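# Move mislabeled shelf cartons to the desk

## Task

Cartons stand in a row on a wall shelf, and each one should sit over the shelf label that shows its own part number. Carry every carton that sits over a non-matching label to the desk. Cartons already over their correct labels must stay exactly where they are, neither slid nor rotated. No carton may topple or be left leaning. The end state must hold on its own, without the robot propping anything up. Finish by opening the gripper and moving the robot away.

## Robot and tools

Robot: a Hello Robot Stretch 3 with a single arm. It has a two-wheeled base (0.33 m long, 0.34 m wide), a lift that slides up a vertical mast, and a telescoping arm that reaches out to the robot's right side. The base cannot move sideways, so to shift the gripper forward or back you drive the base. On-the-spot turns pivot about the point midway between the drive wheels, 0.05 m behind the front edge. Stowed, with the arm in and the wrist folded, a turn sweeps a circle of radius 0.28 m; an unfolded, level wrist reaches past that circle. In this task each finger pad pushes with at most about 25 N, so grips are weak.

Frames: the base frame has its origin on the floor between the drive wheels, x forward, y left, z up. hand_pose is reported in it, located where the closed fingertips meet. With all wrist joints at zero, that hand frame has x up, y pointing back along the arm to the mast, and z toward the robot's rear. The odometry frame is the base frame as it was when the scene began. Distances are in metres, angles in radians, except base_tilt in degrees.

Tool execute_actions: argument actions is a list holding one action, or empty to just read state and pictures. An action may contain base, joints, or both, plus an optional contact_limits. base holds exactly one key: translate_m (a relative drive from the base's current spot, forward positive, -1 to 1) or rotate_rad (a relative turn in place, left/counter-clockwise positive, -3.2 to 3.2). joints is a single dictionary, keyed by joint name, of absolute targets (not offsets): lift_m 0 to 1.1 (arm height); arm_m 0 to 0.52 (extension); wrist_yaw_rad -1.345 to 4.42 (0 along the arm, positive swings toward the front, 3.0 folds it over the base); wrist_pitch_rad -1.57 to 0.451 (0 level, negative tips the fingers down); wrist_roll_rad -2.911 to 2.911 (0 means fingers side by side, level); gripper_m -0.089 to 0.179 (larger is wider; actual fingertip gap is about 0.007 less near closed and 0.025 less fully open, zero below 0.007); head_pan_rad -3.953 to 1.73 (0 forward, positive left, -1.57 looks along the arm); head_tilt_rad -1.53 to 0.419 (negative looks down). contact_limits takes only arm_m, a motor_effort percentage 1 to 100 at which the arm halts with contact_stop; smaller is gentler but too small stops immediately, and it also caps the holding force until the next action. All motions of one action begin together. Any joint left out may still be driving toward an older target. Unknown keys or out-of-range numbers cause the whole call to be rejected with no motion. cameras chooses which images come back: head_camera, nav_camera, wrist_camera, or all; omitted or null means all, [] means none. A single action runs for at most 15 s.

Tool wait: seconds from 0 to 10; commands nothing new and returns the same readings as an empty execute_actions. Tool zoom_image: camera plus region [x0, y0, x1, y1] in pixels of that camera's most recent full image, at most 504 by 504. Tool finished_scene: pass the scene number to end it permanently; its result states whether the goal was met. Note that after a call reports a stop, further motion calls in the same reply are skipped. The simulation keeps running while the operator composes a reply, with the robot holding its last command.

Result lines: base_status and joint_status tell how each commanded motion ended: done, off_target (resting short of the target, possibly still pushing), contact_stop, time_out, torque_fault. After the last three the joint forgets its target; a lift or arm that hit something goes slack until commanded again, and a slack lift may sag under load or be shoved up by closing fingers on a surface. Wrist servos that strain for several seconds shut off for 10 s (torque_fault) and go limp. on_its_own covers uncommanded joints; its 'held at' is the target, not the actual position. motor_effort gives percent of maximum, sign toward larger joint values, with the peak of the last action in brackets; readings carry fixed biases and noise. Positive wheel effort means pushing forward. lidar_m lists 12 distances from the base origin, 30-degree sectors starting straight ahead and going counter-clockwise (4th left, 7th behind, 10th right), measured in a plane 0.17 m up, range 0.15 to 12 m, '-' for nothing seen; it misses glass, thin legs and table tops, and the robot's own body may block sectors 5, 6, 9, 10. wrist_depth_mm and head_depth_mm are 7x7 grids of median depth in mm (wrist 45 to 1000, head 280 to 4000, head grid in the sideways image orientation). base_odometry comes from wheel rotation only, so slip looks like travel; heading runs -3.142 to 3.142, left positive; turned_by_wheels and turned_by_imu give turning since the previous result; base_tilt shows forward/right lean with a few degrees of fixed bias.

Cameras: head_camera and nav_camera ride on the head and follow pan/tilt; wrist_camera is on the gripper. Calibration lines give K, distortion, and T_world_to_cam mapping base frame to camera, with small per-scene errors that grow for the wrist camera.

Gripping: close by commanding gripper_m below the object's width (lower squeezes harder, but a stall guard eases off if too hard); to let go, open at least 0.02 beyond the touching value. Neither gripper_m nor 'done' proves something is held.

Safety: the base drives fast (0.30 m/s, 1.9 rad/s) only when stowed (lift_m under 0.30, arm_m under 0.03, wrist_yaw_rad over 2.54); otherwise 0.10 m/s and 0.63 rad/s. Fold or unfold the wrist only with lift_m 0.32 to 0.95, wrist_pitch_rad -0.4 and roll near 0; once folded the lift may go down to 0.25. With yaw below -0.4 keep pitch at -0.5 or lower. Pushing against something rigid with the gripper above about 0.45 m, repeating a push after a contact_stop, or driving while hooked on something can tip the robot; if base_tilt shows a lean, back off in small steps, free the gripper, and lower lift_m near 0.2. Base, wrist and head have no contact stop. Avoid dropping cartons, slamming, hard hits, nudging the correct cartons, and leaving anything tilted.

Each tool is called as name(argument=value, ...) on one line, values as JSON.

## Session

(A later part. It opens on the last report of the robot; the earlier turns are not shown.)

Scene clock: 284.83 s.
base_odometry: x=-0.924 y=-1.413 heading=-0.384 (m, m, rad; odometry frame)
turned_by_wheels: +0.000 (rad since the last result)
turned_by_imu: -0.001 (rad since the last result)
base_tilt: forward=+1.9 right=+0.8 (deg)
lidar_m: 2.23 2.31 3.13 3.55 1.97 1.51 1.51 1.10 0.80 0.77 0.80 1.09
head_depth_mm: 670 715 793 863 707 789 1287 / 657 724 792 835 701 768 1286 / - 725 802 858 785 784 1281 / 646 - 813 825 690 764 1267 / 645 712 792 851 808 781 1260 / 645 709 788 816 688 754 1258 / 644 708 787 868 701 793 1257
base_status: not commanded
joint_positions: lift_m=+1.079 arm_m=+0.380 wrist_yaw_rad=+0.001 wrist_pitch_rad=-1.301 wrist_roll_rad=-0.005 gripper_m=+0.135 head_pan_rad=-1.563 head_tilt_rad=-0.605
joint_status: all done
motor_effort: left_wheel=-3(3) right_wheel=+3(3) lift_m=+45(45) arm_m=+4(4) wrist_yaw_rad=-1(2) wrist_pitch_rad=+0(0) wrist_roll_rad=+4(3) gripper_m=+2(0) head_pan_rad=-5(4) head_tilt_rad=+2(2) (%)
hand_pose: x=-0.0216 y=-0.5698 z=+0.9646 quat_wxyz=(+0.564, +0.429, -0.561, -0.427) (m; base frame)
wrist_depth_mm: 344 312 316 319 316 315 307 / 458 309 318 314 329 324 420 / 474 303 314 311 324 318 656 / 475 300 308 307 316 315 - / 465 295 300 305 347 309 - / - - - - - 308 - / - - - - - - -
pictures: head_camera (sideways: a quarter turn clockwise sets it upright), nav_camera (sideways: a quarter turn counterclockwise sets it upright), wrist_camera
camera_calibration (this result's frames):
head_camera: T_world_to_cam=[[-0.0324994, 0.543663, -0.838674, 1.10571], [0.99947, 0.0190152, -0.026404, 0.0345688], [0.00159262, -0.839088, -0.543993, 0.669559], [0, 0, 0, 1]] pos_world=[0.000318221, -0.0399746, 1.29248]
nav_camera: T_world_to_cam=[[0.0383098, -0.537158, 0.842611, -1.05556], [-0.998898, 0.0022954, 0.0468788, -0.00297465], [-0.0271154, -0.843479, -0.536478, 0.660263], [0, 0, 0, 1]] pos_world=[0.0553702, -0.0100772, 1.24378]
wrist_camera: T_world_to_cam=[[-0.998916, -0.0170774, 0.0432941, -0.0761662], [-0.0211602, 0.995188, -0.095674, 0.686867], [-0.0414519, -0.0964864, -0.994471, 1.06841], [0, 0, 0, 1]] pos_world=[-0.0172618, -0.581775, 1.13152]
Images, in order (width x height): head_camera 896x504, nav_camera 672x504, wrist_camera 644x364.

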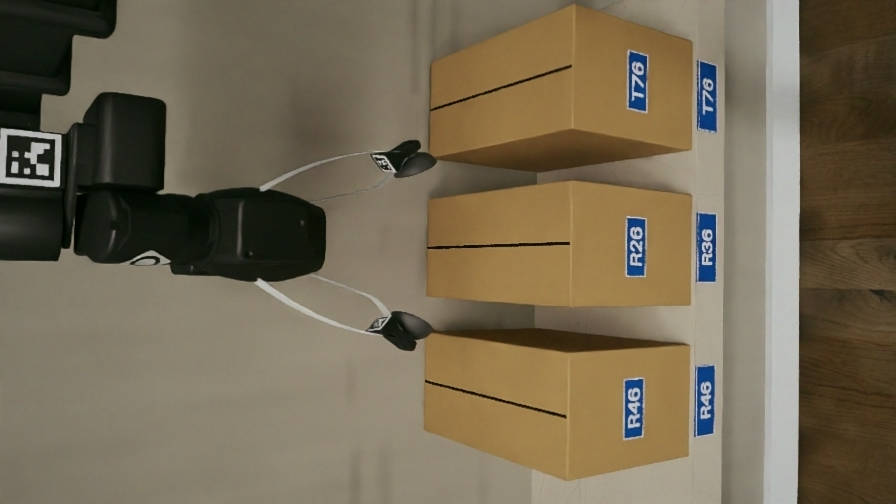

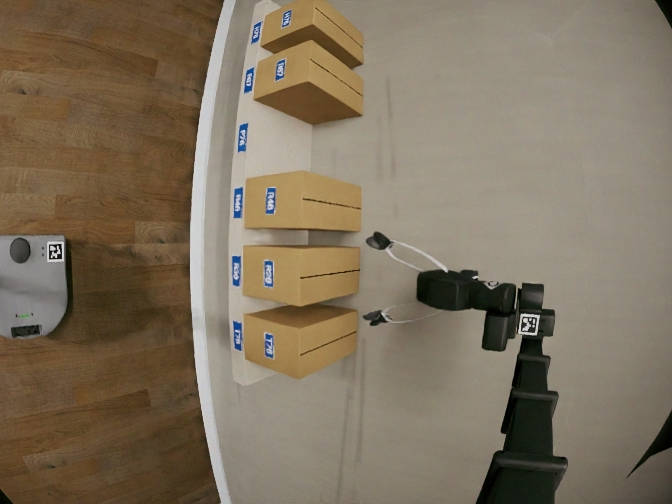

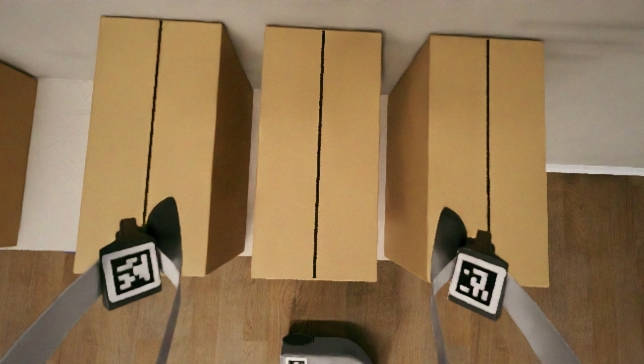

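execute_actions(actions=[{"base":{"translate_m":-0.01},"joints":{"arm_m":0.45,"lift_m":1.0},"contact_limits":{"arm_m":15}}], cameras=["head_camera","wrist_camera"])

Scene clock: 308.37 s.
base_odometry: x=-0.933 y=-1.409 heading=-0.384 (m, m, rad; odometry frame)
turned_by_wheels: +0.000 (rad since the last result)
turned_by_imu: -0.001 (rad since the last result)
base_tilt: forward=+1.8 right=+0.9 (deg)
lidar_m: 2.24 2.33 3.16 3.55 1.97 1.50 1.50 1.10 0.80 0.77 0.80 1.09
head_depth_mm: 648 - 819 876 704 788 1280 / 642 735 794 837 694 766 1277 / 639 - 789 848 738 784 1275 / 645 709 814 826 691 762 1264 / 645 711 787 846 746 781 1267 / 644 709 787 813 687 757 1260 / 643 708 785 853 683 777 1257
base_status: done
joint_positions: lift_m=+1.001 arm_m=+0.450 wrist_yaw_rad=+0.001 wrist_pitch_rad=-1.301 wrist_roll_rad=-0.005 gripper_m=+0.135 head_pan_rad=-1.563 head_tilt_rad=-0.605
joint_status: all done
motor_effort: left_wheel=-3(8) right_wheel=+3(8) lift_m=+12(41) arm_m=+4(4) wrist_yaw_rad=-1(1) wrist_pitch_rad=+0(0) wrist_roll_rad=+3(3) gripper_m=+1(0) head_pan_rad=-5(6) head_tilt_rad=+2(3) (%)
contact_limits: arm_m 15 (drawing in: default 22, maximum 36; extending or still: default 30, maximum 49)
hand_pose: x=-0.0216 y=-0.6397 z=+0.8861 quat_wxyz=(+0.564, +0.430, -0.561, -0.427) (m; base frame)
wrist_depth_mm: 217 211 208 205 201 198 195 / 228 230 235 235 243 240 243 / 226 226 231 232 263 236 241 / 220 223 227 228 259 233 236 / 219 220 224 225 317 229 233 / 216 218 219 222 307 229 230 / 211 215 217 218 272 222 226
pictures: head_camera (sideways: a quarter turn clockwise sets it upright), wrist_camera
camera_calibration (this result's frames):
head_camera: T_world_to_cam=[[-0.0324995, 0.543663, -0.838674, 1.10571], [0.99947, 0.0190153, -0.026404, 0.0345688], [0.00159272, -0.839088, -0.543993, 0.669559], [0, 0, 0, 1]] pos_world=[0.000318226, -0.0399746, 1.29248]
wrist_camera: T_world_to_cam=[[-0.998916, -0.0170933, 0.0432881, -0.0739664], [-0.02116, 0.995224, -0.0953013, 0.748618], [-0.0414524, -0.096114, -0.994507, 0.983868], [0, 0, 0, 1]] pos_world=[-0.0172619, -0.651743, 1.05301]
Images, in order (width x height): head_camera 896x504, wrist_camera 644x364.

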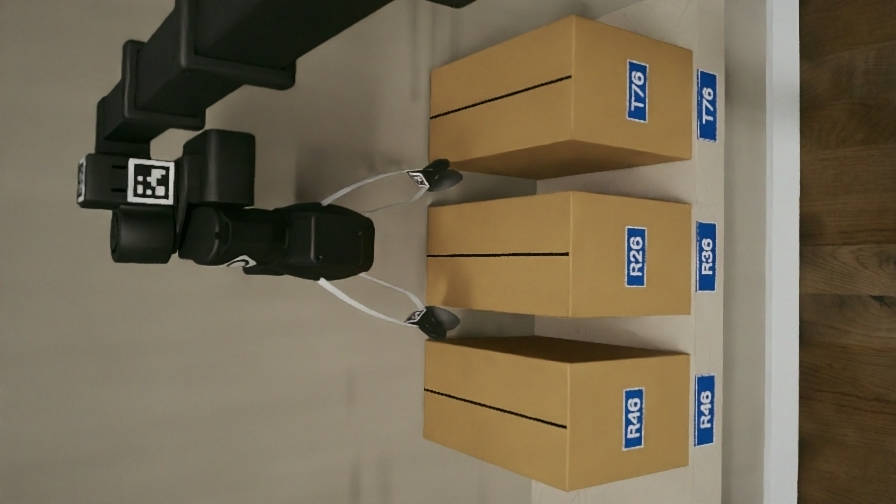

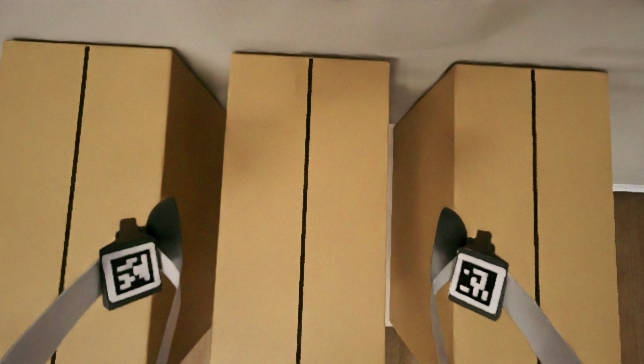

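execute_actions(actions=[{"base":{"translate_m":0.004},"joints":{"lift_m":0.945}}], cameras=["head_camera","wrist_camera"])

Scene clock: 313.13 s.
base_odometry: x=-0.929 y=-1.411 heading=-0.384 (m, m, rad; odometry frame)
turned_by_wheels: +0.000 (rad since the last result)
turned_by_imu: -0.001 (rad since the last result)
base_tilt: forward=+2.0 right=+0.9 (deg)
lidar_m: 2.24 2.32 3.14 3.55 1.97 1.50 1.51 1.10 0.80 0.77 0.80 1.09
head_depth_mm: 648 714 - - 704 791 1279 / 648 694 807 835 694 769 1278 / 647 691 816 858 752 784 1272 / 647 701 - 796 689 763 1275 / 644 711 787 853 715 779 1270 / 643 710 787 815 687 758 1258 / 645 707 787 865 700 775 1257
base_status: done
joint_positions: lift_m=+0.946 arm_m=+0.450 wrist_yaw_rad=+0.001 wrist_pitch_rad=-1.301 wrist_roll_rad=-0.005 gripper_m=+0.135 head_pan_rad=-1.563 head_tilt_rad=-0.605
joint_status: all done
motor_effort: left_wheel=-3(3) right_wheel=+3(10) lift_m=+12(12) arm_m=+3(4) wrist_yaw_rad=-1(1) wrist_pitch_rad=-1(0) wrist_roll_rad=+4(4) gripper_m=+0(1) head_pan_rad=-4(4) head_tilt_rad=+2(2) (%)
hand_pose: x=-0.0216 y=-0.6397 z=+0.8311 quat_wxyz=(+0.564, +0.430, -0.561, -0.427) (m; base frame)
wrist_depth_mm: 175 181 180 180 183 186 186 / 173 183 177 178 181 184 185 / 170 185 174 175 178 182 181 / 167 186 171 174 175 179 179 / 166 166 169 169 172 176 175 / 164 208 166 168 170 173 173 / 161 194 163 164 167 183 171
pictures: head_camera (sideways: a quarter turn clockwise sets it upright), wrist_camera
camera_calibration (this result's frames):
head_camera: T_world_to_cam=[[-0.0324995, 0.543663, -0.838674, 1.10571], [0.99947, 0.0190153, -0.026404, 0.0345688], [0.00159272, -0.839088, -0.543993, 0.669559], [0, 0, 0, 1]] pos_world=[0.000318226, -0.0399746, 1.29248]
wrist_camera: T_world_to_cam=[[-0.998916, -0.0170933, 0.0432881, -0.0715855], [-0.02116, 0.995224, -0.0953012, 0.743378], [-0.0414524, -0.0961139, -0.994507, 0.929167], [0, 0, 0, 1]] pos_world=[-0.0172619, -0.651745, 0.998007]
Images, in order (width x height): head_camera 896x504, wrist_camera 644x364.

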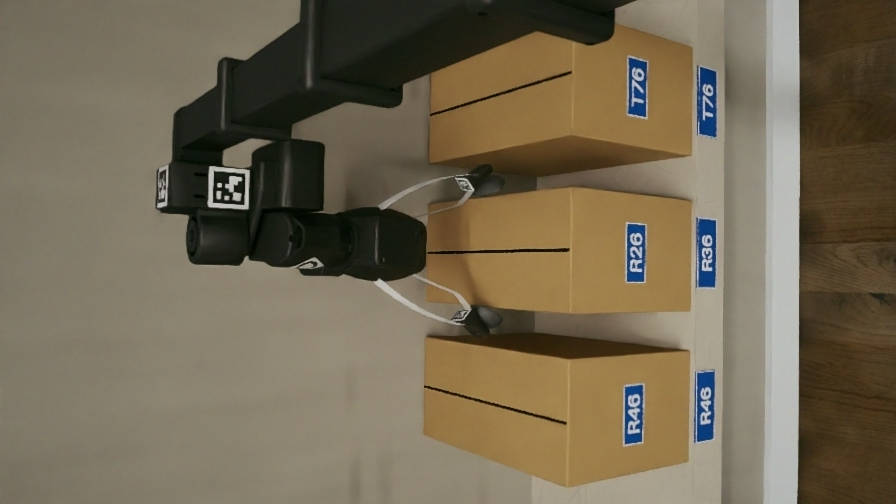

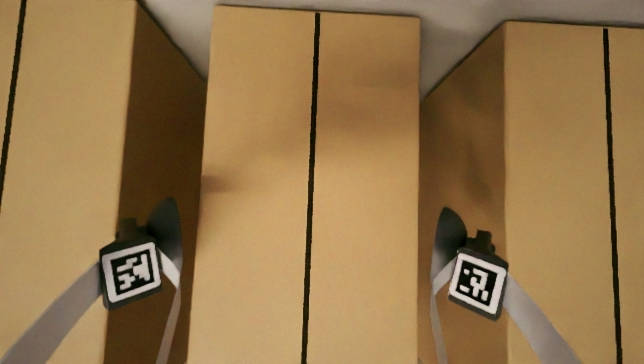

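execute_actions(actions=[{"joints":{"lift_m":0.897}}], cameras=["wrist_camera"])

execute_actions(actions=[{"joints":{"gripper_m":0.06}}], cameras=[])

execute_actions(actions=[{"joints":{"lift_m":0.93}}], cameras=["head_camera","wrist_camera"])

Scene clock: 316.73 s.
base_odometry: x=-0.929 y=-1.411 heading=-0.384 (m, m, rad; odometry frame)
turned_by_wheels: +0.000 (rad since the last result)
turned_by_imu: -0.001 (rad since the last result)
base_tilt: forward=+1.9 right=+0.7 (deg)
lidar_m: 2.24 2.32 3.14 3.54 1.97 1.50 1.51 1.11 0.80 0.77 0.80 1.09
head_depth_mm: 648 716 791 - - 1020 1281 / 648 713 - 802 694 766 1272 / 648 704 - 861 749 787 1272 / 648 714 782 772 690 763 1271 / 646 712 792 849 716 780 1260 / 646 706 784 814 687 755 1260 / 643 708 785 870 701 777 1258
base_status: not commanded
joint_positions: lift_m=+0.900 arm_m=+0.450 wrist_yaw_rad=+0.001 wrist_pitch_rad=-1.296 wrist_roll_rad=-0.005 gripper_m=+0.135 head_pan_rad=-1.563 head_tilt_rad=-0.605
joint_status: lift_m contact_stop (moved -0.045 of -0.049)
on_its_own: lift_m is slack since a contact_stop, until your next command for it
motor_effort: left_wheel=-2(2) right_wheel=+3(3) lift_m=+29(28) arm_m=+3(4) wrist_yaw_rad=-1(1) wrist_pitch_rad=-3(3) wrist_roll_rad=+3(3) gripper_m=-19(19) head_pan_rad=-4(4) head_tilt_rad=+2(3) (%)
hand_pose: x=-0.0216 y=-0.6409 z=+0.7858 quat_wxyz=(+0.565, +0.428, -0.562, -0.426) (m; base frame)
wrist_depth_mm: 133 170 134 136 138 177 141 / 132 170 132 134 135 182 139 / 131 172 130 131 133 180 137 / 132 162 128 129 131 177 134 / 130 126 126 127 128 164 132 / - 166 124 125 127 - 130 / 139 167 122 123 125 176 128
pictures: wrist_camera
camera_calibration (this result's frames):
wrist_camera: T_world_to_cam=[[-0.998917, -0.0168856, 0.0433636, -0.0695729], [-0.0211593, 0.994755, -0.100069, 0.743725], [-0.0414464, -0.100878, -0.994035, 0.880641], [0, 0, 0, 1]] pos_world=[-0.0172613, -0.652162, 0.952829]
Images, in order (width x height): wrist_camera 644x364.

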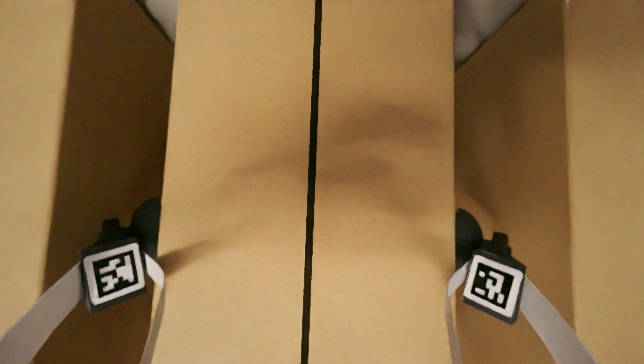

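not run: a stop came earlier in this reply.

not run: a stop came earlier in this reply.

Links rest on top edges; raise slightly and close.

execute_actions(actions=[{"joints":{"lift_m":0.908}}], cameras=[])

execute_actions(actions=[{"joints":{"gripper_m":0.06}}], cameras=[])

execute_actions(actions=[{"joints":{"lift_m":0.95}}], cameras=["head_camera","wrist_camera"])

Scene clock: 321.50 s.
base_odometry: x=-0.929 y=-1.411 heading=-0.384 (m, m, rad; odometry frame)
turned_by_wheels: +0.000 (rad since the last result)
turned_by_imu: -0.001 (rad since the last result)
base_tilt: forward=+2.0 right=+0.9 (deg)
lidar_m: 2.24 2.32 3.14 3.53 1.97 1.51 1.50 1.11 0.81 0.77 0.80 1.09
head_depth_mm: 650 714 783 - - 1022 1276 / 649 710 - 804 694 765 1279 / 647 699 - 859 749 785 1272 / 648 711 - 768 690 763 1275 / 645 709 792 854 714 780 1265 / 644 708 788 817 689 754 1262 / 642 707 787 868 699 775 1256
base_status: not commanded
joint_positions: lift_m=+0.907 arm_m=+0.450 wrist_yaw_rad=+0.001 wrist_pitch_rad=-1.301 wrist_roll_rad=-0.005 gripper_m=+0.135 head_pan_rad=-1.563 head_tilt_rad=-0.605
joint_status: all done
motor_effort: left_wheel=-2(3) right_wheel=+3(3) lift_m=+46(47) arm_m=+4(4) wrist_yaw_rad=-1(1) wrist_pitch_rad=+0(3) wrist_roll_rad=+3(3) gripper_m=-10(19) head_pan_rad=-5(4) head_tilt_rad=+3(3) (%)
hand_pose: x=-0.0216 y=-0.6397 z=+0.7925 quat_wxyz=(+0.564, +0.430, -0.561, -0.427) (m; base frame)
wrist_depth_mm: 136 182 139 140 142 179 145 / 135 171 137 138 140 183 144 / 134 172 135 136 138 180 141 / 133 173 132 134 135 177 139 / 133 153 131 132 133 164 137 / 130 128 129 130 131 149 135 / 140 168 127 128 130 182 132
pictures: none
No camera images: the call's "cameras" was empty. Leave "cameras" out to get every camera's image.

Scene clock: 322.73 s.
base_odometry: x=-0.929 y=-1.411 heading=-0.384 (m, m, rad; odometry frame)
turned_by_wheels: +0.000 (rad since the last result)
turned_by_imu: +0.000 (rad since the last result)
base_tilt: forward=+2.1 right=+0.9 (deg)
lidar_m: 2.24 2.32 3.16 3.54 1.97 1.50 1.51 1.11 0.80 0.77 0.80 1.09
head_depth_mm: 649 712 781 - - 1021 1284 / 647 708 - 807 694 766 1275 / 647 702 - 858 748 788 1276 / 649 709 - 770 689 759 1267 / 646 710 790 854 716 780 1262 / 645 711 785 814 687 756 1261 / 645 707 785 867 702 779 1249
base_status: not commanded
joint_positions: lift_m=+0.907 arm_m=+0.450 wrist_yaw_rad=+0.001 wrist_pitch_rad=-1.301 wrist_roll_rad=-0.005 gripper_m=+0.104 head_pan_rad=-1.563 head_tilt_rad=-0.605
joint_status: gripper_m off_target (ended at +0.104, target +0.060)
motor_effort: left_wheel=-2(3) right_wheel=+3(3) lift_m=+45(46) arm_m=+3(3) wrist_yaw_rad=-1(1) wrist_pitch_rad=+0(0) wrist_roll_rad=+3(3) gripper_m=-100(100) head_pan_rad=-5(5) head_tilt_rad=+3(3) (%)
hand_pose: x=-0.0216 y=-0.6397 z=+0.7925 quat_wxyz=(+0.564, +0.430, -0.561, -0.427) (m; base frame)
wrist_depth_mm: 137 181 138 140 142 179 146 / 134 171 137 138 140 182 143 / 133 172 135 136 138 179 141 / 133 173 132 134 136 177 139 / 133 154 130 132 133 165 137 / 130 128 128 130 132 149 135 / 140 168 127 128 130 182 133
pictures: none
No camera images: the call's "cameras" was empty. Leave "cameras" out to get every camera's image.

Scene clock: 323.93 s.
base_odometry: x=-0.929 y=-1.411 heading=-0.384 (m, m, rad; odometry frame)
turned_by_wheels: +0.000 (rad since the last result)
turned_by_imu: +0.000 (rad since the last result)
base_tilt: forward=+2.0 right=+1.0 (deg)
lidar_m: 2.24 2.32 3.16 3.56 1.98 1.50 1.51 1.10 0.80 0.77 0.80 1.09
head_depth_mm: 650 713 - - 703 789 1281 / 649 698 805 836 695 765 1280 / 649 687 815 841 751 785 1273 / 645 701 - 727 664 782 1270 / 647 710 789 841 714 781 1264 / 644 709 786 815 687 757 1264 / 643 709 785 866 703 775 1252
base_status: not commanded
joint_positions: lift_m=+0.949 arm_m=+0.450 wrist_yaw_rad=+0.001 wrist_pitch_rad=-1.302 wrist_roll_rad=-0.005 gripper_m=+0.087 head_pan_rad=-1.563 head_tilt_rad=-0.605
joint_status: all done
on_its_own: gripper_m moved -0.017 toward your old target +0.060
motor_effort: left_wheel=-2(2) right_wheel=+3(3) lift_m=+45(48) arm_m=+4(3) wrist_yaw_rad=-1(1) wrist_pitch_rad=+0(0) wrist_roll_rad=+3(3) gripper_m=-100(100) head_pan_rad=-5(3) head_tilt_rad=+1(2) (%)
hand_pose: x=-0.0216 y=-0.6395 z=+0.8345 quat_wxyz=(+0.564, +0.430, -0.561, -0.428) (m; base frame)
wrist_depth_mm: 178 182 137 139 141 188 189 / 175 177 135 137 138 188 187 / 173 176 133 135 137 185 184 / 171 174 132 133 135 181 183 / 168 169 131 132 133 177 181 / 166 128 130 130 132 176 175 / 163 168 127 129 130 182 175
pictures: head_camera (sideways: a quarter turn clockwise sets it upright), wrist_camera
camera_calibration (this result's frames):
head_camera: T_world_to_cam=[[-0.0324994, 0.543663, -0.838674, 1.10571], [0.99947, 0.0190152, -0.026404, 0.0345688], [0.00159262, -0.839088, -0.543993, 0.669559], [0, 0, 0, 1]] pos_world=[0.000318221, -0.0399746, 1.29248]
wrist_camera: T_world_to_cam=[[-0.998916, -0.0171405, 0.043271, -0.0717448], [-0.0211604, 0.995326, -0.0942226, 0.742606], [-0.0414537, -0.0950361, -0.99461, 0.933361], [0, 0, 0, 1]] pos_world=[-0.017262, -0.651662, 1.0014]
Images, in order (width x height): head_camera 896x504, wrist_camera 644x364.

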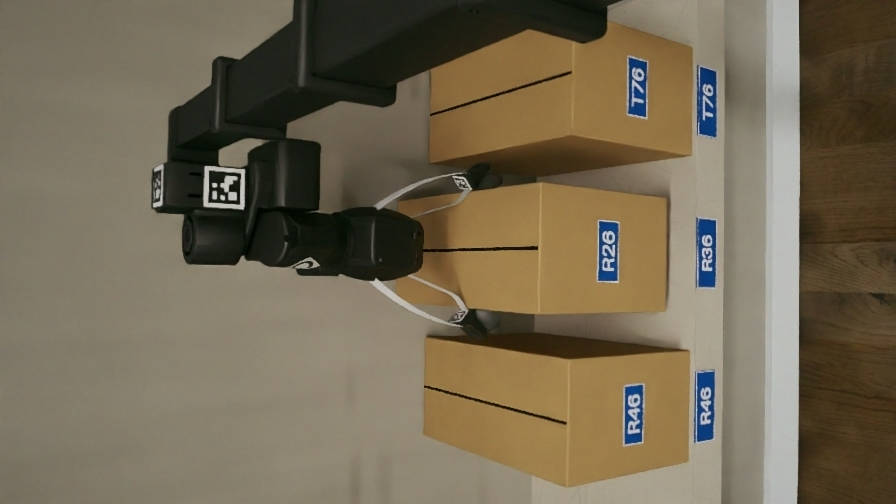

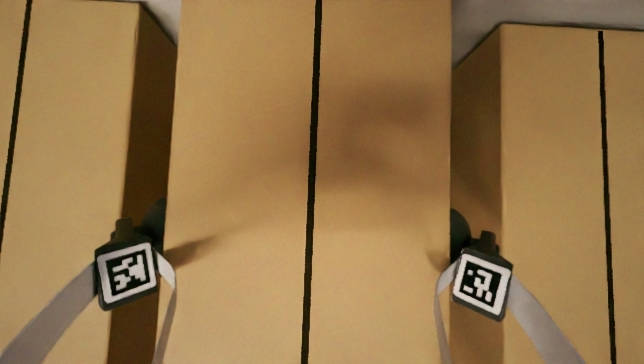

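execute_actions(actions=[{"joints":{"lift_m":1.1}}], cameras=["head_camera"])

execute_actions(actions=[{"joints":{"arm_m":0.1}}], cameras=["head_camera"])

execute_actions(actions=[{"base":{"rotate_rad":1.55},"joints":{"head_pan_rad":0,"head_tilt_rad":-0.5}}], cameras=[])

execute_actions(actions=[{"base":{"translate_m":1.0}}], cameras=[])

execute_actions(actions=[{"base":{"translate_m":1.0}}], cameras=["nav_camera","wrist_camera"])

Scene clock: 333.47 s.
base_odometry: x=-0.929 y=-1.411 heading=-0.384 (m, m, rad; odometry frame)
turned_by_wheels: +0.000 (rad since the last result)
turned_by_imu: -0.002 (rad since the last result)
base_tilt: forward=+2.0 right=+0.8 (deg)
lidar_m: 2.24 2.32 3.16 3.54 1.96 1.50 1.51 1.11 0.80 0.77 0.80 1.09
head_depth_mm: 658 714 794 878 705 788 1281 / 646 715 791 836 695 764 1280 / - 713 748 602 842 790 1274 / 638 - 657 579 828 785 1275 / 644 709 766 819 848 787 1268 / 644 708 790 816 688 755 1265 / 645 708 786 866 702 777 1254
base_status: not commanded
joint_positions: lift_m=+1.099 arm_m=+0.450 wrist_yaw_rad=+0.001 wrist_pitch_rad=-1.302 wrist_roll_rad=-0.005 gripper_m=+0.097 head_pan_rad=-1.563 head_tilt_rad=-0.605
joint_status: all done
on_its_own: gripper_m is held at +0.096, not at your +0.060, by its stall guard, which is not easing now
motor_effort: left_wheel=-2(2) right_wheel=+3(3) lift_m=+46(46) arm_m=+4(3) wrist_yaw_rad=-1(1) wrist_pitch_rad=+1(1) wrist_roll_rad=+3(3) gripper_m=-59(68) head_pan_rad=-5(5) head_tilt_rad=+2(2) (%)
hand_pose: x=-0.0216 y=-0.6394 z=+0.9845 quat_wxyz=(+0.564, +0.430, -0.560, -0.428) (m; base frame)
wrist_depth_mm: 216 214 136 138 140 199 196 / 307 299 135 137 139 270 266 / 480 324 133 135 137 340 421 / 490 320 132 134 135 330 983 / 478 312 130 132 133 330 - / 478 129 129 130 132 - - / - 308 128 129 131 319 -
pictures: head_camera (sideways: a quarter turn clockwise sets it upright)
camera_calibration (this result's frames):
head_camera: T_world_to_cam=[[-0.0324994, 0.543663, -0.838674, 1.10571], [0.99947, 0.019015, -0.026404, 0.0345688], [0.00159252, -0.839088, -0.543993, 0.669559], [0, 0, 0, 1]] pos_world=[0.000318216, -0.0399746, 1.29248]
Images, in order (width x height): head_camera 896x504.

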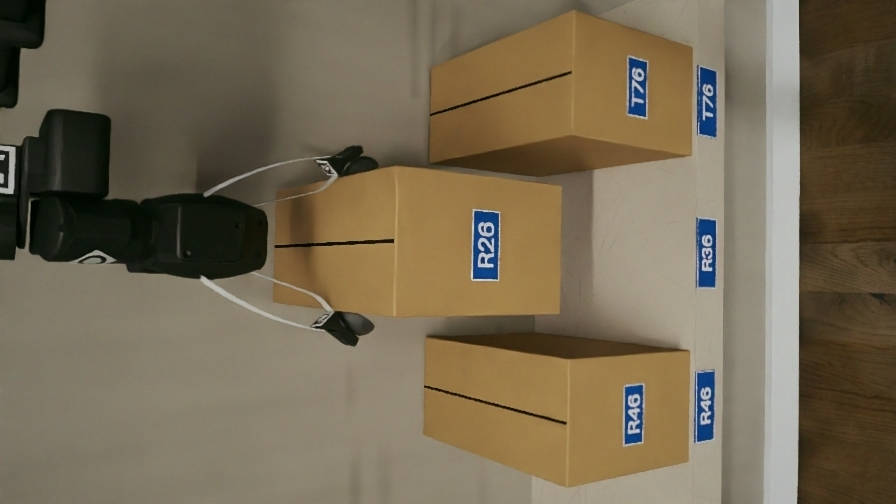

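Scene clock: 337.27 s.
base_odometry: x=-0.929 y=-1.411 heading=-0.384 (m, m, rad; odometry frame)
turned_by_wheels: +0.000 (rad since the last result)
turned_by_imu: -0.001 (rad since the last result)
base_tilt: forward=+2.1 right=+0.9 (deg)
lidar_m: 2.24 2.31 3.14 3.52 1.98 1.51 1.51 1.10 0.81 0.77 0.80 1.09
head_depth_mm: - - 827 876 705 789 1280 / - - 819 841 680 328 289 / - - - - 363 319 288 / 655 695 - - 361 318 286 / 646 711 790 846 392 316 285 / 646 710 788 818 689 780 1258 / 644 710 789 866 699 777 1255
base_status: not commanded
joint_positions: lift_m=+1.099 arm_m=+0.100 wrist_yaw_rad=+0.001 wrist_pitch_rad=-1.303 wrist_roll_rad=-0.005 gripper_m=+0.097 head_pan_rad=-1.563 head_tilt_rad=-0.605
joint_status: all done
on_its_own: gripper_m is held at +0.096, not at your +0.060, by its stall guard, which is not easing now
motor_effort: left_wheel=-2(2) right_wheel=+3(3) lift_m=+46(46) arm_m=-3(4) wrist_yaw_rad=-1(1) wrist_pitch_rad=+1(0) wrist_roll_rad=+3(3) gripper_m=-60(60) head_pan_rad=-4(5) head_tilt_rad=+3(2) (%)
hand_pose: x=-0.0216 y=-0.2899 z=+0.9845 quat_wxyz=(+0.564, +0.430, -0.560, -0.428) (m; base frame)
wrist_depth_mm: 514 428 136 138 140 379 762 / 543 518 135 136 138 918 - / - - 134 135 136 - - / - - 132 133 135 - - / - - 130 132 133 - - / - 128 129 130 132 - - / - - 128 129 131 - -
pictures: head_camera (sideways: a quarter turn clockwise sets it upright)
camera_calibration (this result's frames):
head_camera: T_world_to_cam=[[-0.0324995, 0.543663, -0.838674, 1.10571], [0.99947, 0.0190153, -0.026404, 0.0345688], [0.00159272, -0.839088, -0.543993, 0.669559], [0, 0, 0, 1]] pos_world=[0.000318226, -0.0399746, 1.29248]
Images, in order (width x height): head_camera 896x504.

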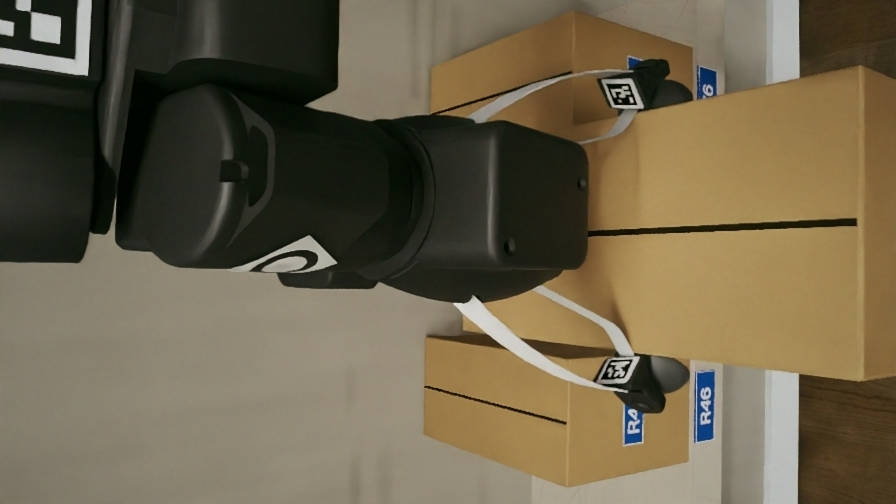

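Scene clock: 340.67 s.
base_odometry: x=-0.929 y=-1.411 heading=+1.166 (m, m, rad; odometry frame)
turned_by_wheels: +1.550 (rad since the last result)
turned_by_imu: +1.569 (rad since the last result)
base_tilt: forward=+1.9 right=+0.7 (deg)
lidar_m: 3.55 1.95 1.50 1.51 1.13 0.81 0.77 0.80 1.07 2.24 2.31 3.08
head_depth_mm: 3478 3801 - 2773 2054 1640 1365 / 3437 3778 3876 2750 2062 1634 1354 / 3511 3666 3933 2721 2038 1626 1356 / 3441 3650 3955 2702 2002 1619 1343 / 3424 3616 3890 2693 2025 1611 1341 / 3447 3613 3838 2662 2008 1595 1341 / 3452 3598 3763 2631 1995 1607 1337
base_status: done
joint_positions: lift_m=+1.099 arm_m=+0.100 wrist_yaw_rad=+0.001 wrist_pitch_rad=-1.303 wrist_roll_rad=-0.005 gripper_m=+0.097 head_pan_rad=-0.007 head_tilt_rad=-0.507
joint_status: all done
on_its_own: gripper_m is held at +0.096, not at your +0.060, by its stall guard, which is not easing now
motor_effort: left_wheel=-3(10) right_wheel=+3(8) lift_m=+46(45) arm_m=-3(3) wrist_yaw_rad=-1(1) wrist_pitch_rad=+1(1) wrist_roll_rad=+4(3) gripper_m=-59(59) head_pan_rad=+4(48) head_tilt_rad=+4(12) (%)
hand_pose: x=-0.0216 y=-0.2899 z=+0.9845 quat_wxyz=(+0.564, +0.430, -0.560, -0.428) (m; base frame)
wrist_depth_mm: - - 136 138 140 - 549 / - - 135 137 139 - 552 / - - 134 135 137 - 531 / - - 132 133 135 - 546 / - - 130 132 133 - 539 / - 129 129 130 132 - 533 / - - 128 129 130 - 510
pictures: none
No camera images: the call's "cameras" was empty. Leave "cameras" out to get every camera's image.

Scene clock: 352.07 s.
base_odometry: x=-0.535 y=-0.492 heading=+1.166 (m, m, rad; odometry frame)
turned_by_wheels: +0.000 (rad since the last result)
turned_by_imu: +0.001 (rad since the last result)
base_tilt: forward=+1.9 right=+0.8 (deg)
lidar_m: 2.58 2.23 1.30 1.15 1.58 1.85 1.76 1.82 2.31 2.21 2.28 3.02
head_depth_mm: 2589 2805 3075 2728 2031 1636 1370 / 2571 2850 3090 2722 2035 1631 1358 / 2615 2701 3022 2696 2031 1631 1350 / 2561 2780 3046 2737 2013 1615 1348 / 2550 2691 3026 2690 2005 1608 1346 / 2540 2699 3032 2653 1997 1610 1337 / 2551 2683 2954 2619 1990 1598 1328
base_status: done
joint_positions: lift_m=+1.099 arm_m=+0.100 wrist_yaw_rad=+0.001 wrist_pitch_rad=-1.303 wrist_roll_rad=-0.005 gripper_m=+0.097 head_pan_rad=-0.007 head_tilt_rad=-0.507
joint_status: not commanded
on_its_own: gripper_m is held at +0.096, not at your +0.060, by its stall guard, which is not easing now
motor_effort: left_wheel=-4(6) right_wheel=+4(9) lift_m=+46(46) arm_m=-3(4) wrist_yaw_rad=-1(1) wrist_pitch_rad=+1(1) wrist_roll_rad=+3(4) gripper_m=-60(58) head_pan_rad=+3(3) head_tilt_rad=+3(3) (%)
hand_pose: x=-0.0216 y=-0.2899 z=+0.9845 quat_wxyz=(+0.564, +0.430, -0.560, -0.428) (m; base frame)
wrist_depth_mm: - - 137 138 140 - - / - - 135 137 138 - - / - - 133 135 137 - - / - - 132 134 135 - - / - - 131 132 133 - - / - 129 129 130 132 - - / - - 128 129 131 - -
pictures: none
No camera images: the call's "cameras" was empty. Leave "cameras" out to get every camera's image.

Scene clock: 363.47 s.
base_odometry: x=-0.141 y=+0.427 heading=+1.165 (m, m, rad; odometry frame)
turned_by_wheels: +0.000 (rad since the last result)
turned_by_imu: +0.001 (rad since the last result)
base_tilt: forward=+2.0 right=+0.7 (deg)
lidar_m: 1.99 1.69 1.63 1.19 1.27 2.17 2.75 2.85 2.29 2.19 2.24 1.61
head_depth_mm: 1705 1877 1976 2242 2059 1635 1362 / 1718 1860 1292 1733 1909 1655 1356 / 1714 1849 1472 2222 2025 1621 1356 / 1701 1831 1796 2204 2025 1620 1349 / 1700 1821 1760 2207 2036 1616 1333 / 1686 1828 1752 2183 2015 1608 1329 / 1686 1832 1741 2177 2012 1602 1336
base_status: done
joint_positions: lift_m=+1.099 arm_m=+0.100 wrist_yaw_rad=+0.001 wrist_pitch_rad=-1.303 wrist_roll_rad=-0.005 gripper_m=+0.097 head_pan_rad=-0.007 head_tilt_rad=-0.507
joint_status: not commanded
on_its_own: gripper_m is held at +0.096, not at your +0.060, by its stall guard, which is not easing now
motor_effort: left_wheel=-4(4) right_wheel=+3(8) lift_m=+46(46) arm_m=-3(3) wrist_yaw_rad=-1(1) wrist_pitch_rad=+1(1) wrist_roll_rad=+3(3) gripper_m=-60(60) head_pan_rad=+3(3) head_tilt_rad=+3(3) (%)
hand_pose: x=-0.0216 y=-0.2899 z=+0.9845 quat_wxyz=(+0.564, +0.430, -0.560, -0.428) (m; base frame)
wrist_depth_mm: - - 136 138 140 - - / - - 135 137 138 - - / - - 134 135 136 - - / - - 132 133 135 - - / - - 131 132 133 - - / - 128 129 131 132 - - / - - 128 129 130 - -
pictures: nav_camera (sideways: a quarter turn counterclockwise sets it upright), wrist_camera
camera_calibration (this result's frames):
nav_camera: T_world_to_cam=[[0.452273, 0.0310063, 0.891341, -1.12164], [-0.0215533, -0.998724, 0.045678, -0.00737913], [0.891619, -0.0398703, -0.451027, 0.543474], [0, 0, 0, 1]] pos_world=[0.0225536, 0.0490765, 1.24522]
wrist_camera: T_world_to_cam=[[-0.998916, -0.0171826, 0.0432648, -0.0722498], [-0.0211751, 0.995386, -0.0935813, 0.408245], [-0.0414572, -0.0943959, -0.994671, 1.11598], [0, 0, 0, 1]] pos_world=[-0.0172612, -0.302259, 1.15137]
Images, in order (width x height): nav_camera 672x504, wrist_camera 644x364.

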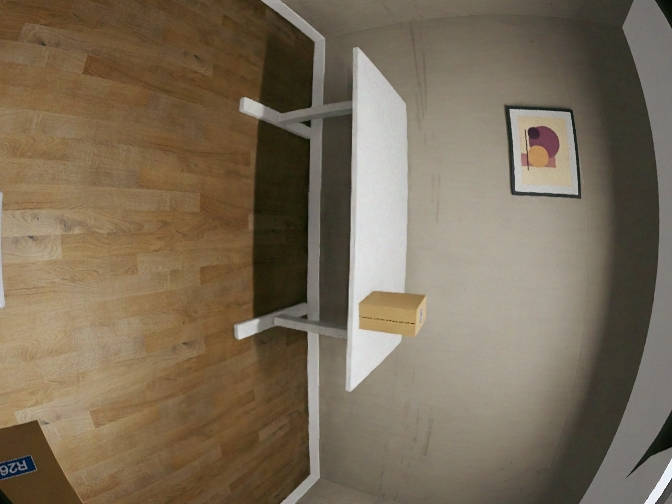

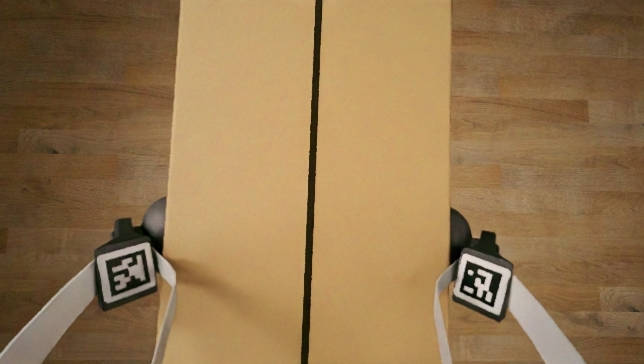

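execute_actions(actions=[{"base":{"translate_m":0.76}}], cameras=[])

execute_actions(actions=[{"base":{"rotate_rad":1.55},"joints":{"head_pan_rad":-1.57,"head_tilt_rad":-0.7}}], cameras=["nav_camera"])

execute_actions(actions=[{"joints":{"arm_m":0.42}}])

Scene clock: 376.83 s.
base_odometry: x=+0.159 y=+1.125 heading=+1.165 (m, m, rad; odometry frame)
turned_by_wheels: +0.000 (rad since the last result)
turned_by_imu: +0.000 (rad since the last result)
base_tilt: forward=+2.0 right=+0.8 (deg)
lidar_m: 1.23 1.06 1.09 1.57 1.63 1.66 3.49 3.14 2.27 2.15 1.79 0.92
head_depth_mm: 1050 1144 1251 696 631 661 1238 / 1052 1139 1243 1212 849 727 1263 / 1043 1131 1242 1206 904 726 1267 / 1040 1129 1225 1200 902 722 1254 / 1038 1122 1225 1195 898 718 1246 / 1034 1119 1219 1186 893 715 1247 / 1031 1119 1208 1175 888 711 1241
base_status: done
joint_positions: lift_m=+1.099 arm_m=+0.100 wrist_yaw_rad=+0.001 wrist_pitch_rad=-1.303 wrist_roll_rad=-0.005 gripper_m=+0.097 head_pan_rad=-0.007 head_tilt_rad=-0.507
joint_status: not commanded
on_its_own: gripper_m is held at +0.096, not at your +0.060, by its stall guard, which is not easing now
motor_effort: left_wheel=-3(6) right_wheel=+4(9) lift_m=+46(46) arm_m=-3(3) wrist_yaw_rad=-1(1) wrist_pitch_rad=+1(1) wrist_roll_rad=+3(3) gripper_m=-58(59) head_pan_rad=+4(4) head_tilt_rad=+4(3) (%)
hand_pose: x=-0.0216 y=-0.2899 z=+0.9845 quat_wxyz=(+0.564, +0.430, -0.560, -0.428) (m; base frame)
wrist_depth_mm: - - 137 138 140 - - / - - 135 136 138 - - / - - 134 135 136 - - / - - 132 133 135 - - / - - 130 132 133 - - / - 128 129 130 132 - - / - - 128 129 130 - -
pictures: none
No camera images: the call's "cameras" was empty. Leave "cameras" out to get every camera's image.

Scene clock: 380.23 s.
base_odometry: x=+0.159 y=+1.125 heading=+2.715 (m, m, rad; odometry frame)
turned_by_wheels: +1.550 (rad since the last result)
turned_by_imu: +1.569 (rad since the last result)
base_tilt: forward=+1.9 right=+0.8 (deg)
lidar_m: 1.57 1.31 1.65 3.48 3.20 2.28 2.16 1.82 0.91 1.23 1.06 1.07
head_depth_mm: - - 688 649 692 1351 1217 / - - 1170 815 361 300 329 / - - - - 351 298 314 / 1050 - - - 349 300 313 / 1063 1183 1154 421 347 299 312 / 1056 1184 1137 891 717 1368 1195 / 1049 1173 1131 883 724 1361 1197
base_status: done
joint_positions: lift_m=+1.099 arm_m=+0.100 wrist_yaw_rad=+0.001 wrist_pitch_rad=-1.303 wrist_roll_rad=-0.005 gripper_m=+0.097 head_pan_rad=-1.563 head_tilt_rad=-0.691
joint_status: all done
on_its_own: gripper_m is held at +0.096, not at your +0.060, by its stall guard, which is not easing now
motor_effort: left_wheel=-3(9) right_wheel=+4(8) lift_m=+45(46) arm_m=-4(4) wrist_yaw_rad=-1(1) wrist_pitch_rad=+0(1) wrist_roll_rad=+4(4) gripper_m=-61(60) head_pan_rad=-4(49) head_tilt_rad=-3(19) (%)
hand_pose: x=-0.0216 y=-0.2899 z=+0.9845 quat_wxyz=(+0.564, +0.430, -0.560, -0.428) (m; base frame)
wrist_depth_mm: 437 443 137 138 139 344 318 / 430 438 135 137 138 430 458 / - - 134 135 136 - - / - - 132 134 135 - - / - - 131 132 133 - - / - 129 129 130 132 - - / - - 128 129 131 - -
pictures: nav_camera (sideways: a quarter turn counterclockwise sets it upright)
camera_calibration (this result's frames):
nav_camera: T_world_to_cam=[[0.0389343, -0.60724, 0.793564, -0.991617], [-0.998867, -0.00189796, 0.0475547, -0.00384957], [-0.027371, -0.794516, -0.606626, 0.751526], [0, 0, 0, 1]] pos_world=[0.0553328, -0.00505767, 1.24299]
Images, in order (width x height): nav_camera 672x504.

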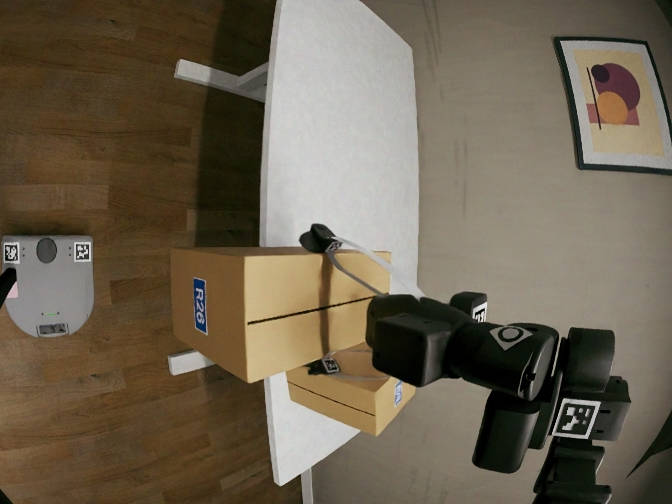

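Scene clock: 383.80 s.
base_odometry: x=+0.159 y=+1.125 heading=+2.715 (m, m, rad; odometry frame)
turned_by_wheels: +0.000 (rad since the last result)
turned_by_imu: -0.001 (rad since the last result)
base_tilt: forward=+2.0 right=+0.8 (deg)
lidar_m: 1.57 1.31 1.64 3.48 3.20 2.28 2.15 1.83 0.91 1.23 1.06 1.07
head_depth_mm: 1077 1206 687 651 694 1350 1215 / 1086 1199 1168 851 743 1393 1221 / 1091 1180 556 611 739 1380 1217 / 1051 687 552 583 735 1382 1216 / 1063 1162 1021 840 733 1365 1214 / 1058 1173 1133 889 728 1371 1212 / 1054 1167 1129 883 726 1353 1208
base_status: not commanded
joint_positions: lift_m=+1.099 arm_m=+0.420 wrist_yaw_rad=+0.001 wrist_pitch_rad=-1.303 wrist_roll_rad=-0.005 gripper_m=+0.097 head_pan_rad=-1.563 head_tilt_rad=-0.691
joint_status: all done
on_its_own: gripper_m is held at +0.096, not at your +0.060, by its stall guard, which is not easing now
motor_effort: left_wheel=-3(3) right_wheel=+3(4) lift_m=+46(46) arm_m=+3(3) wrist_yaw_rad=-1(1) wrist_pitch_rad=+1(1) wrist_roll_rad=+3(4) gripper_m=-60(60) head_pan_rad=-5(5) head_tilt_rad=-4(4) (%)
hand_pose: x=-0.0216 y=-0.6093 z=+0.9845 quat_wxyz=(+0.564, +0.430, -0.560, -0.428) (m; base frame)
wrist_depth_mm: 435 438 137 138 140 460 466 / 424 439 135 137 138 461 462 / 419 426 134 135 136 446 461 / 422 417 131 134 135 306 194 / 415 414 131 132 133 275 199 / 408 129 129 130 132 258 204 / 405 406 128 129 131 364 203
pictures: head_camera (sideways: a quarter turn clockwise sets it upright), nav_camera (sideways: a quarter turn counterclockwise sets it upright), wrist_camera
camera_calibration (this result's frames):
head_camera: T_world_to_cam=[[-0.033028, 0.613545, -0.788969, 1.04092], [0.999454, 0.0212293, -0.0253303, 0.0331682], [0.00120798, -0.789375, -0.61391, 0.760521], [0, 0, 0, 1]] pos_world=[0.000310642, -0.0390166, 1.28898]
nav_camera: T_world_to_cam=[[0.0388412, -0.6074, 0.793446, -0.991463], [-0.998867, -0.00175202, 0.0475559, -0.00385103], [-0.0274953, -0.794394, -0.60678, 0.751727], [0, 0, 0, 1]] pos_world=[0.0553319, -0.00505391, 1.24299]
wrist_camera: T_world_to_cam=[[-0.998919, -0.0170541, 0.043243, -0.0776392], [-0.0210439, 0.995392, -0.0935545, 0.726081], [-0.0414482, -0.0943633, -0.994675, 1.08586], [0, 0, 0, 1]] pos_world=[-0.0172687, -0.621593, 1.15137]
Images, in order (width x height): head_camera 896x504, nav_camera 672x504, wrist_camera 644x364.

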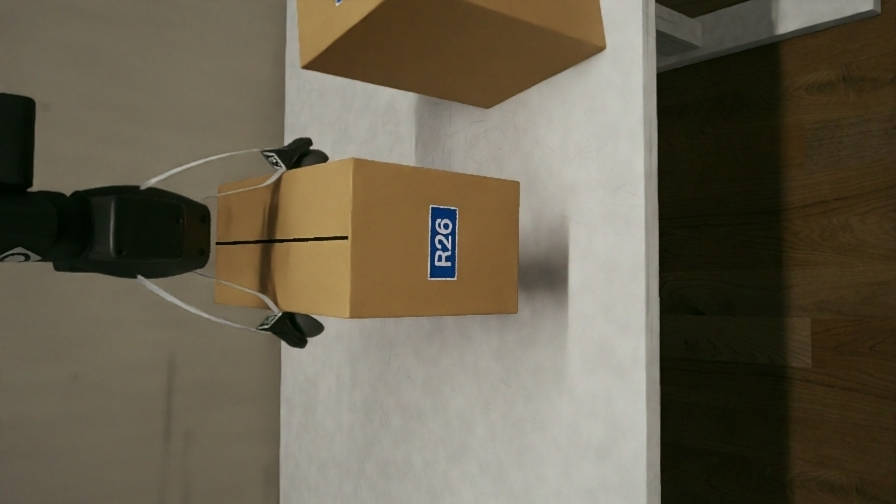

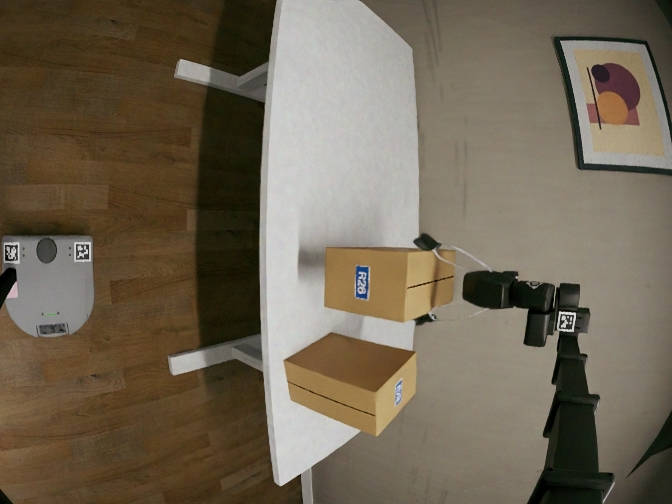

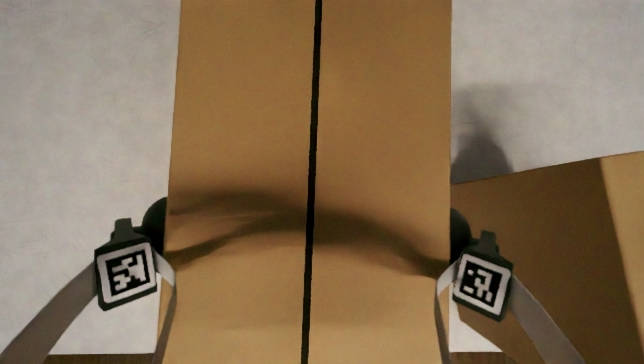

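execute_actions(actions=[{"base":{"translate_m":0.12}}], cameras=[])

execute_actions(actions=[{"joints":{"lift_m":0.99}}], cameras=["head_camera"])

Scene clock: 391.03 s.
base_odometry: x=+0.050 y=+1.175 heading=+2.715 (m, m, rad; odometry frame)
turned_by_wheels: +0.000 (rad since the last result)
turned_by_imu: -0.001 (rad since the last result)
base_tilt: forward=+2.0 right=+0.8 (deg)
lidar_m: 1.45 1.20 1.57 3.49 3.39 2.41 2.27 1.82 0.98 1.23 0.98 1.53
head_depth_mm: 1073 1201 1179 910 744 1397 1225 / 1088 1202 1165 903 741 1385 1225 / 1082 1174 556 609 737 1372 1223 / 1045 686 552 582 735 1379 1217 / 1057 1165 1022 842 731 1373 1221 / 1049 1176 1134 887 730 1371 1212 / 1050 1170 1129 882 724 1358 1209
base_status: done
joint_positions: lift_m=+1.099 arm_m=+0.420 wrist_yaw_rad=+0.001 wrist_pitch_rad=-1.303 wrist_roll_rad=-0.005 gripper_m=+0.097 head_pan_rad=-1.563 head_tilt_rad=-0.691
joint_status: not commanded
on_its_own: gripper_m is held at +0.096, not at your +0.060, by its stall guard, which is not easing now
motor_effort: left_wheel=-3(4) right_wheel=+3(9) lift_m=+46(46) arm_m=+4(4) wrist_yaw_rad=-1(0) wrist_pitch_rad=+1(1) wrist_roll_rad=+3(3) gripper_m=-59(59) head_pan_rad=-4(4) head_tilt_rad=-4(3) (%)
hand_pose: x=-0.0216 y=-0.6093 z=+0.9845 quat_wxyz=(+0.564, +0.430, -0.560, -0.428) (m; base frame)
wrist_depth_mm: 437 444 137 138 140 463 464 / 431 439 136 137 138 452 460 / 423 430 133 135 137 448 453 / 416 417 132 134 135 446 377 / 415 411 130 132 134 429 329 / 409 128 129 131 132 428 343 / 403 404 128 129 130 428 345
pictures: none
No camera images: the call's "cameras" was empty. Leave "cameras" out to get every camera's image.

Scene clock: 392.87 s.
base_odometry: x=+0.050 y=+1.175 heading=+2.715 (m, m, rad; odometry frame)
turned_by_wheels: +0.000 (rad since the last result)
turned_by_imu: +0.000 (rad since the last result)
base_tilt: forward=+2.0 right=+0.7 (deg)
lidar_m: 1.45 1.20 1.57 3.48 3.37 2.40 2.27 1.82 0.98 1.23 0.98 1.53
head_depth_mm: 1059 - 1133 912 744 1383 1230 / 1038 1230 1162 905 739 1390 1223 / - - 1123 644 704 1383 1222 / 1046 1167 711 619 682 1380 1220 / 1061 1177 1140 818 695 1374 1212 / 1052 1178 1144 887 728 1370 1212 / 1052 1167 1132 887 725 1363 1200
base_status: not commanded
joint_positions: lift_m=+0.991 arm_m=+0.420 wrist_yaw_rad=+0.001 wrist_pitch_rad=-1.303 wrist_roll_rad=-0.005 gripper_m=+0.097 head_pan_rad=-1.563 head_tilt_rad=-0.691
joint_status: all done
on_its_own: gripper_m is held at +0.096, not at your +0.060, by its stall guard, which is not easing now
motor_effort: left_wheel=-3(3) right_wheel=+3(3) lift_m=+13(44) arm_m=+3(4) wrist_yaw_rad=-1(1) wrist_pitch_rad=+1(0) wrist_roll_rad=+3(3) gripper_m=-61(61) head_pan_rad=-5(3) head_tilt_rad=-4(4) (%)
hand_pose: x=-0.0216 y=-0.6093 z=+0.8760 quat_wxyz=(+0.564, +0.430, -0.560, -0.428) (m; base frame)
wrist_depth_mm: 327 331 136 138 140 343 350 / 321 323 135 136 138 341 344 / 319 320 133 135 137 337 340 / 311 315 132 133 135 332 335 / 308 312 131 132 133 327 327 / 305 129 129 130 132 323 321 / 299 305 128 129 131 319 320
pictures: head_camera (sideways: a quarter turn clockwise sets it upright)
camera_calibration (this result's frames):
head_camera: T_world_to_cam=[[-0.0330281, 0.613544, -0.788969, 1.04092], [0.999454, 0.0212294, -0.0253303, 0.0331682], [0.00120808, -0.789375, -0.61391, 0.760521], [0, 0, 0, 1]] pos_world=[0.000310646, -0.0390166, 1.28898]
Images, in order (width x height): head_camera 896x504.

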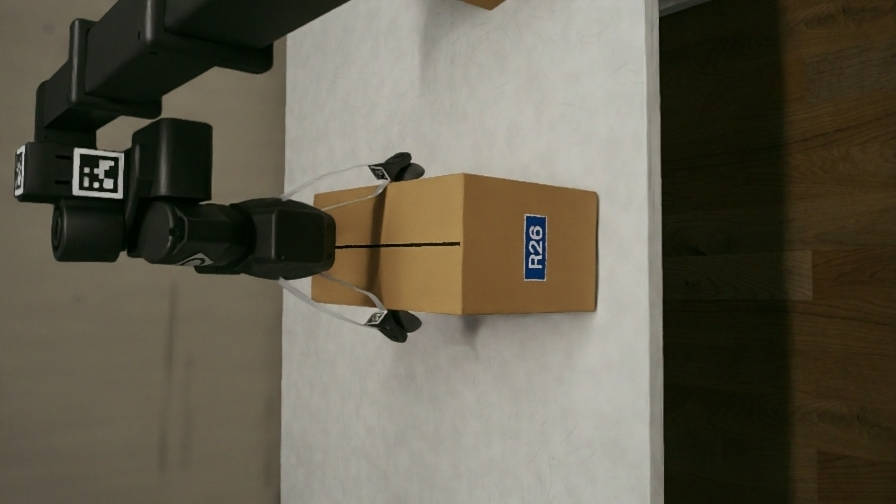

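execute_actions(actions=[{"joints":{"lift_m":0.978}}], cameras=[])

execute_actions(actions=[{"joints":{"gripper_m":0.16}}], cameras=[])

execute_actions(actions=[{"joints":{"lift_m":1.08}}], cameras=[])

execute_actions(actions=[{"joints":{"arm_m":0.0}}], cameras=["nav_camera"])

Scene clock: 400.53 s.
base_odometry: x=+0.050 y=+1.175 heading=+2.715 (m, m, rad; odometry frame)
turned_by_wheels: +0.000 (rad since the last result)
turned_by_imu: -0.001 (rad since the last result)
base_tilt: forward=+2.0 right=+0.8 (deg)
lidar_m: 1.45 1.20 1.57 3.49 3.38 2.40 2.27 1.81 0.98 1.23 0.98 1.53
head_depth_mm: 1061 - 1090 919 742 1394 1221 / 1043 1233 1174 909 744 1387 1225 / 1040 1234 1161 659 700 1381 1219 / 1044 1166 729 621 681 1370 1218 / 1059 1176 1150 817 694 1377 1215 / 1061 1169 1140 888 727 1368 1210 / 1049 1170 1137 883 725 1347 1204
base_status: not commanded
joint_positions: lift_m=+0.979 arm_m=+0.420 wrist_yaw_rad=+0.001 wrist_pitch_rad=-1.302 wrist_roll_rad=-0.005 gripper_m=+0.097 head_pan_rad=-1.563 head_tilt_rad=-0.691
joint_status: lift_m contact_stop (moved -0.011 of -0.013)
on_its_own: gripper_m is held at +0.096, not at your +0.060, by its stall guard, which is not easing now; lift_m is slack since a contact_stop, until your next command for it
motor_effort: left_wheel=-3(2) right_wheel=+3(3) lift_m=+29(29) arm_m=+3(3) wrist_yaw_rad=-1(1) wrist_pitch_rad=+1(1) wrist_roll_rad=+3(3) gripper_m=-60(60) head_pan_rad=-5(5) head_tilt_rad=-4(4) (%)
hand_pose: x=-0.0216 y=-0.6094 z=+0.8646 quat_wxyz=(+0.564, +0.430, -0.560, -0.428) (m; base frame)
wrist_depth_mm: 316 323 139 140 141 337 341 / 313 316 136 138 140 329 335 / 306 312 134 136 137 328 328 / 307 308 132 134 135 319 326 / 302 300 130 132 133 315 320 / 298 128 128 130 131 312 313 / 291 293 127 128 129 304 310
pictures: none
No camera images: the call's "cameras" was empty. Leave "cameras" out to get every camera's image.

not run: a stop came earlier in this reply.

not run: a stop came earlier in this reply.

not run: a stop came earlier in this reply.


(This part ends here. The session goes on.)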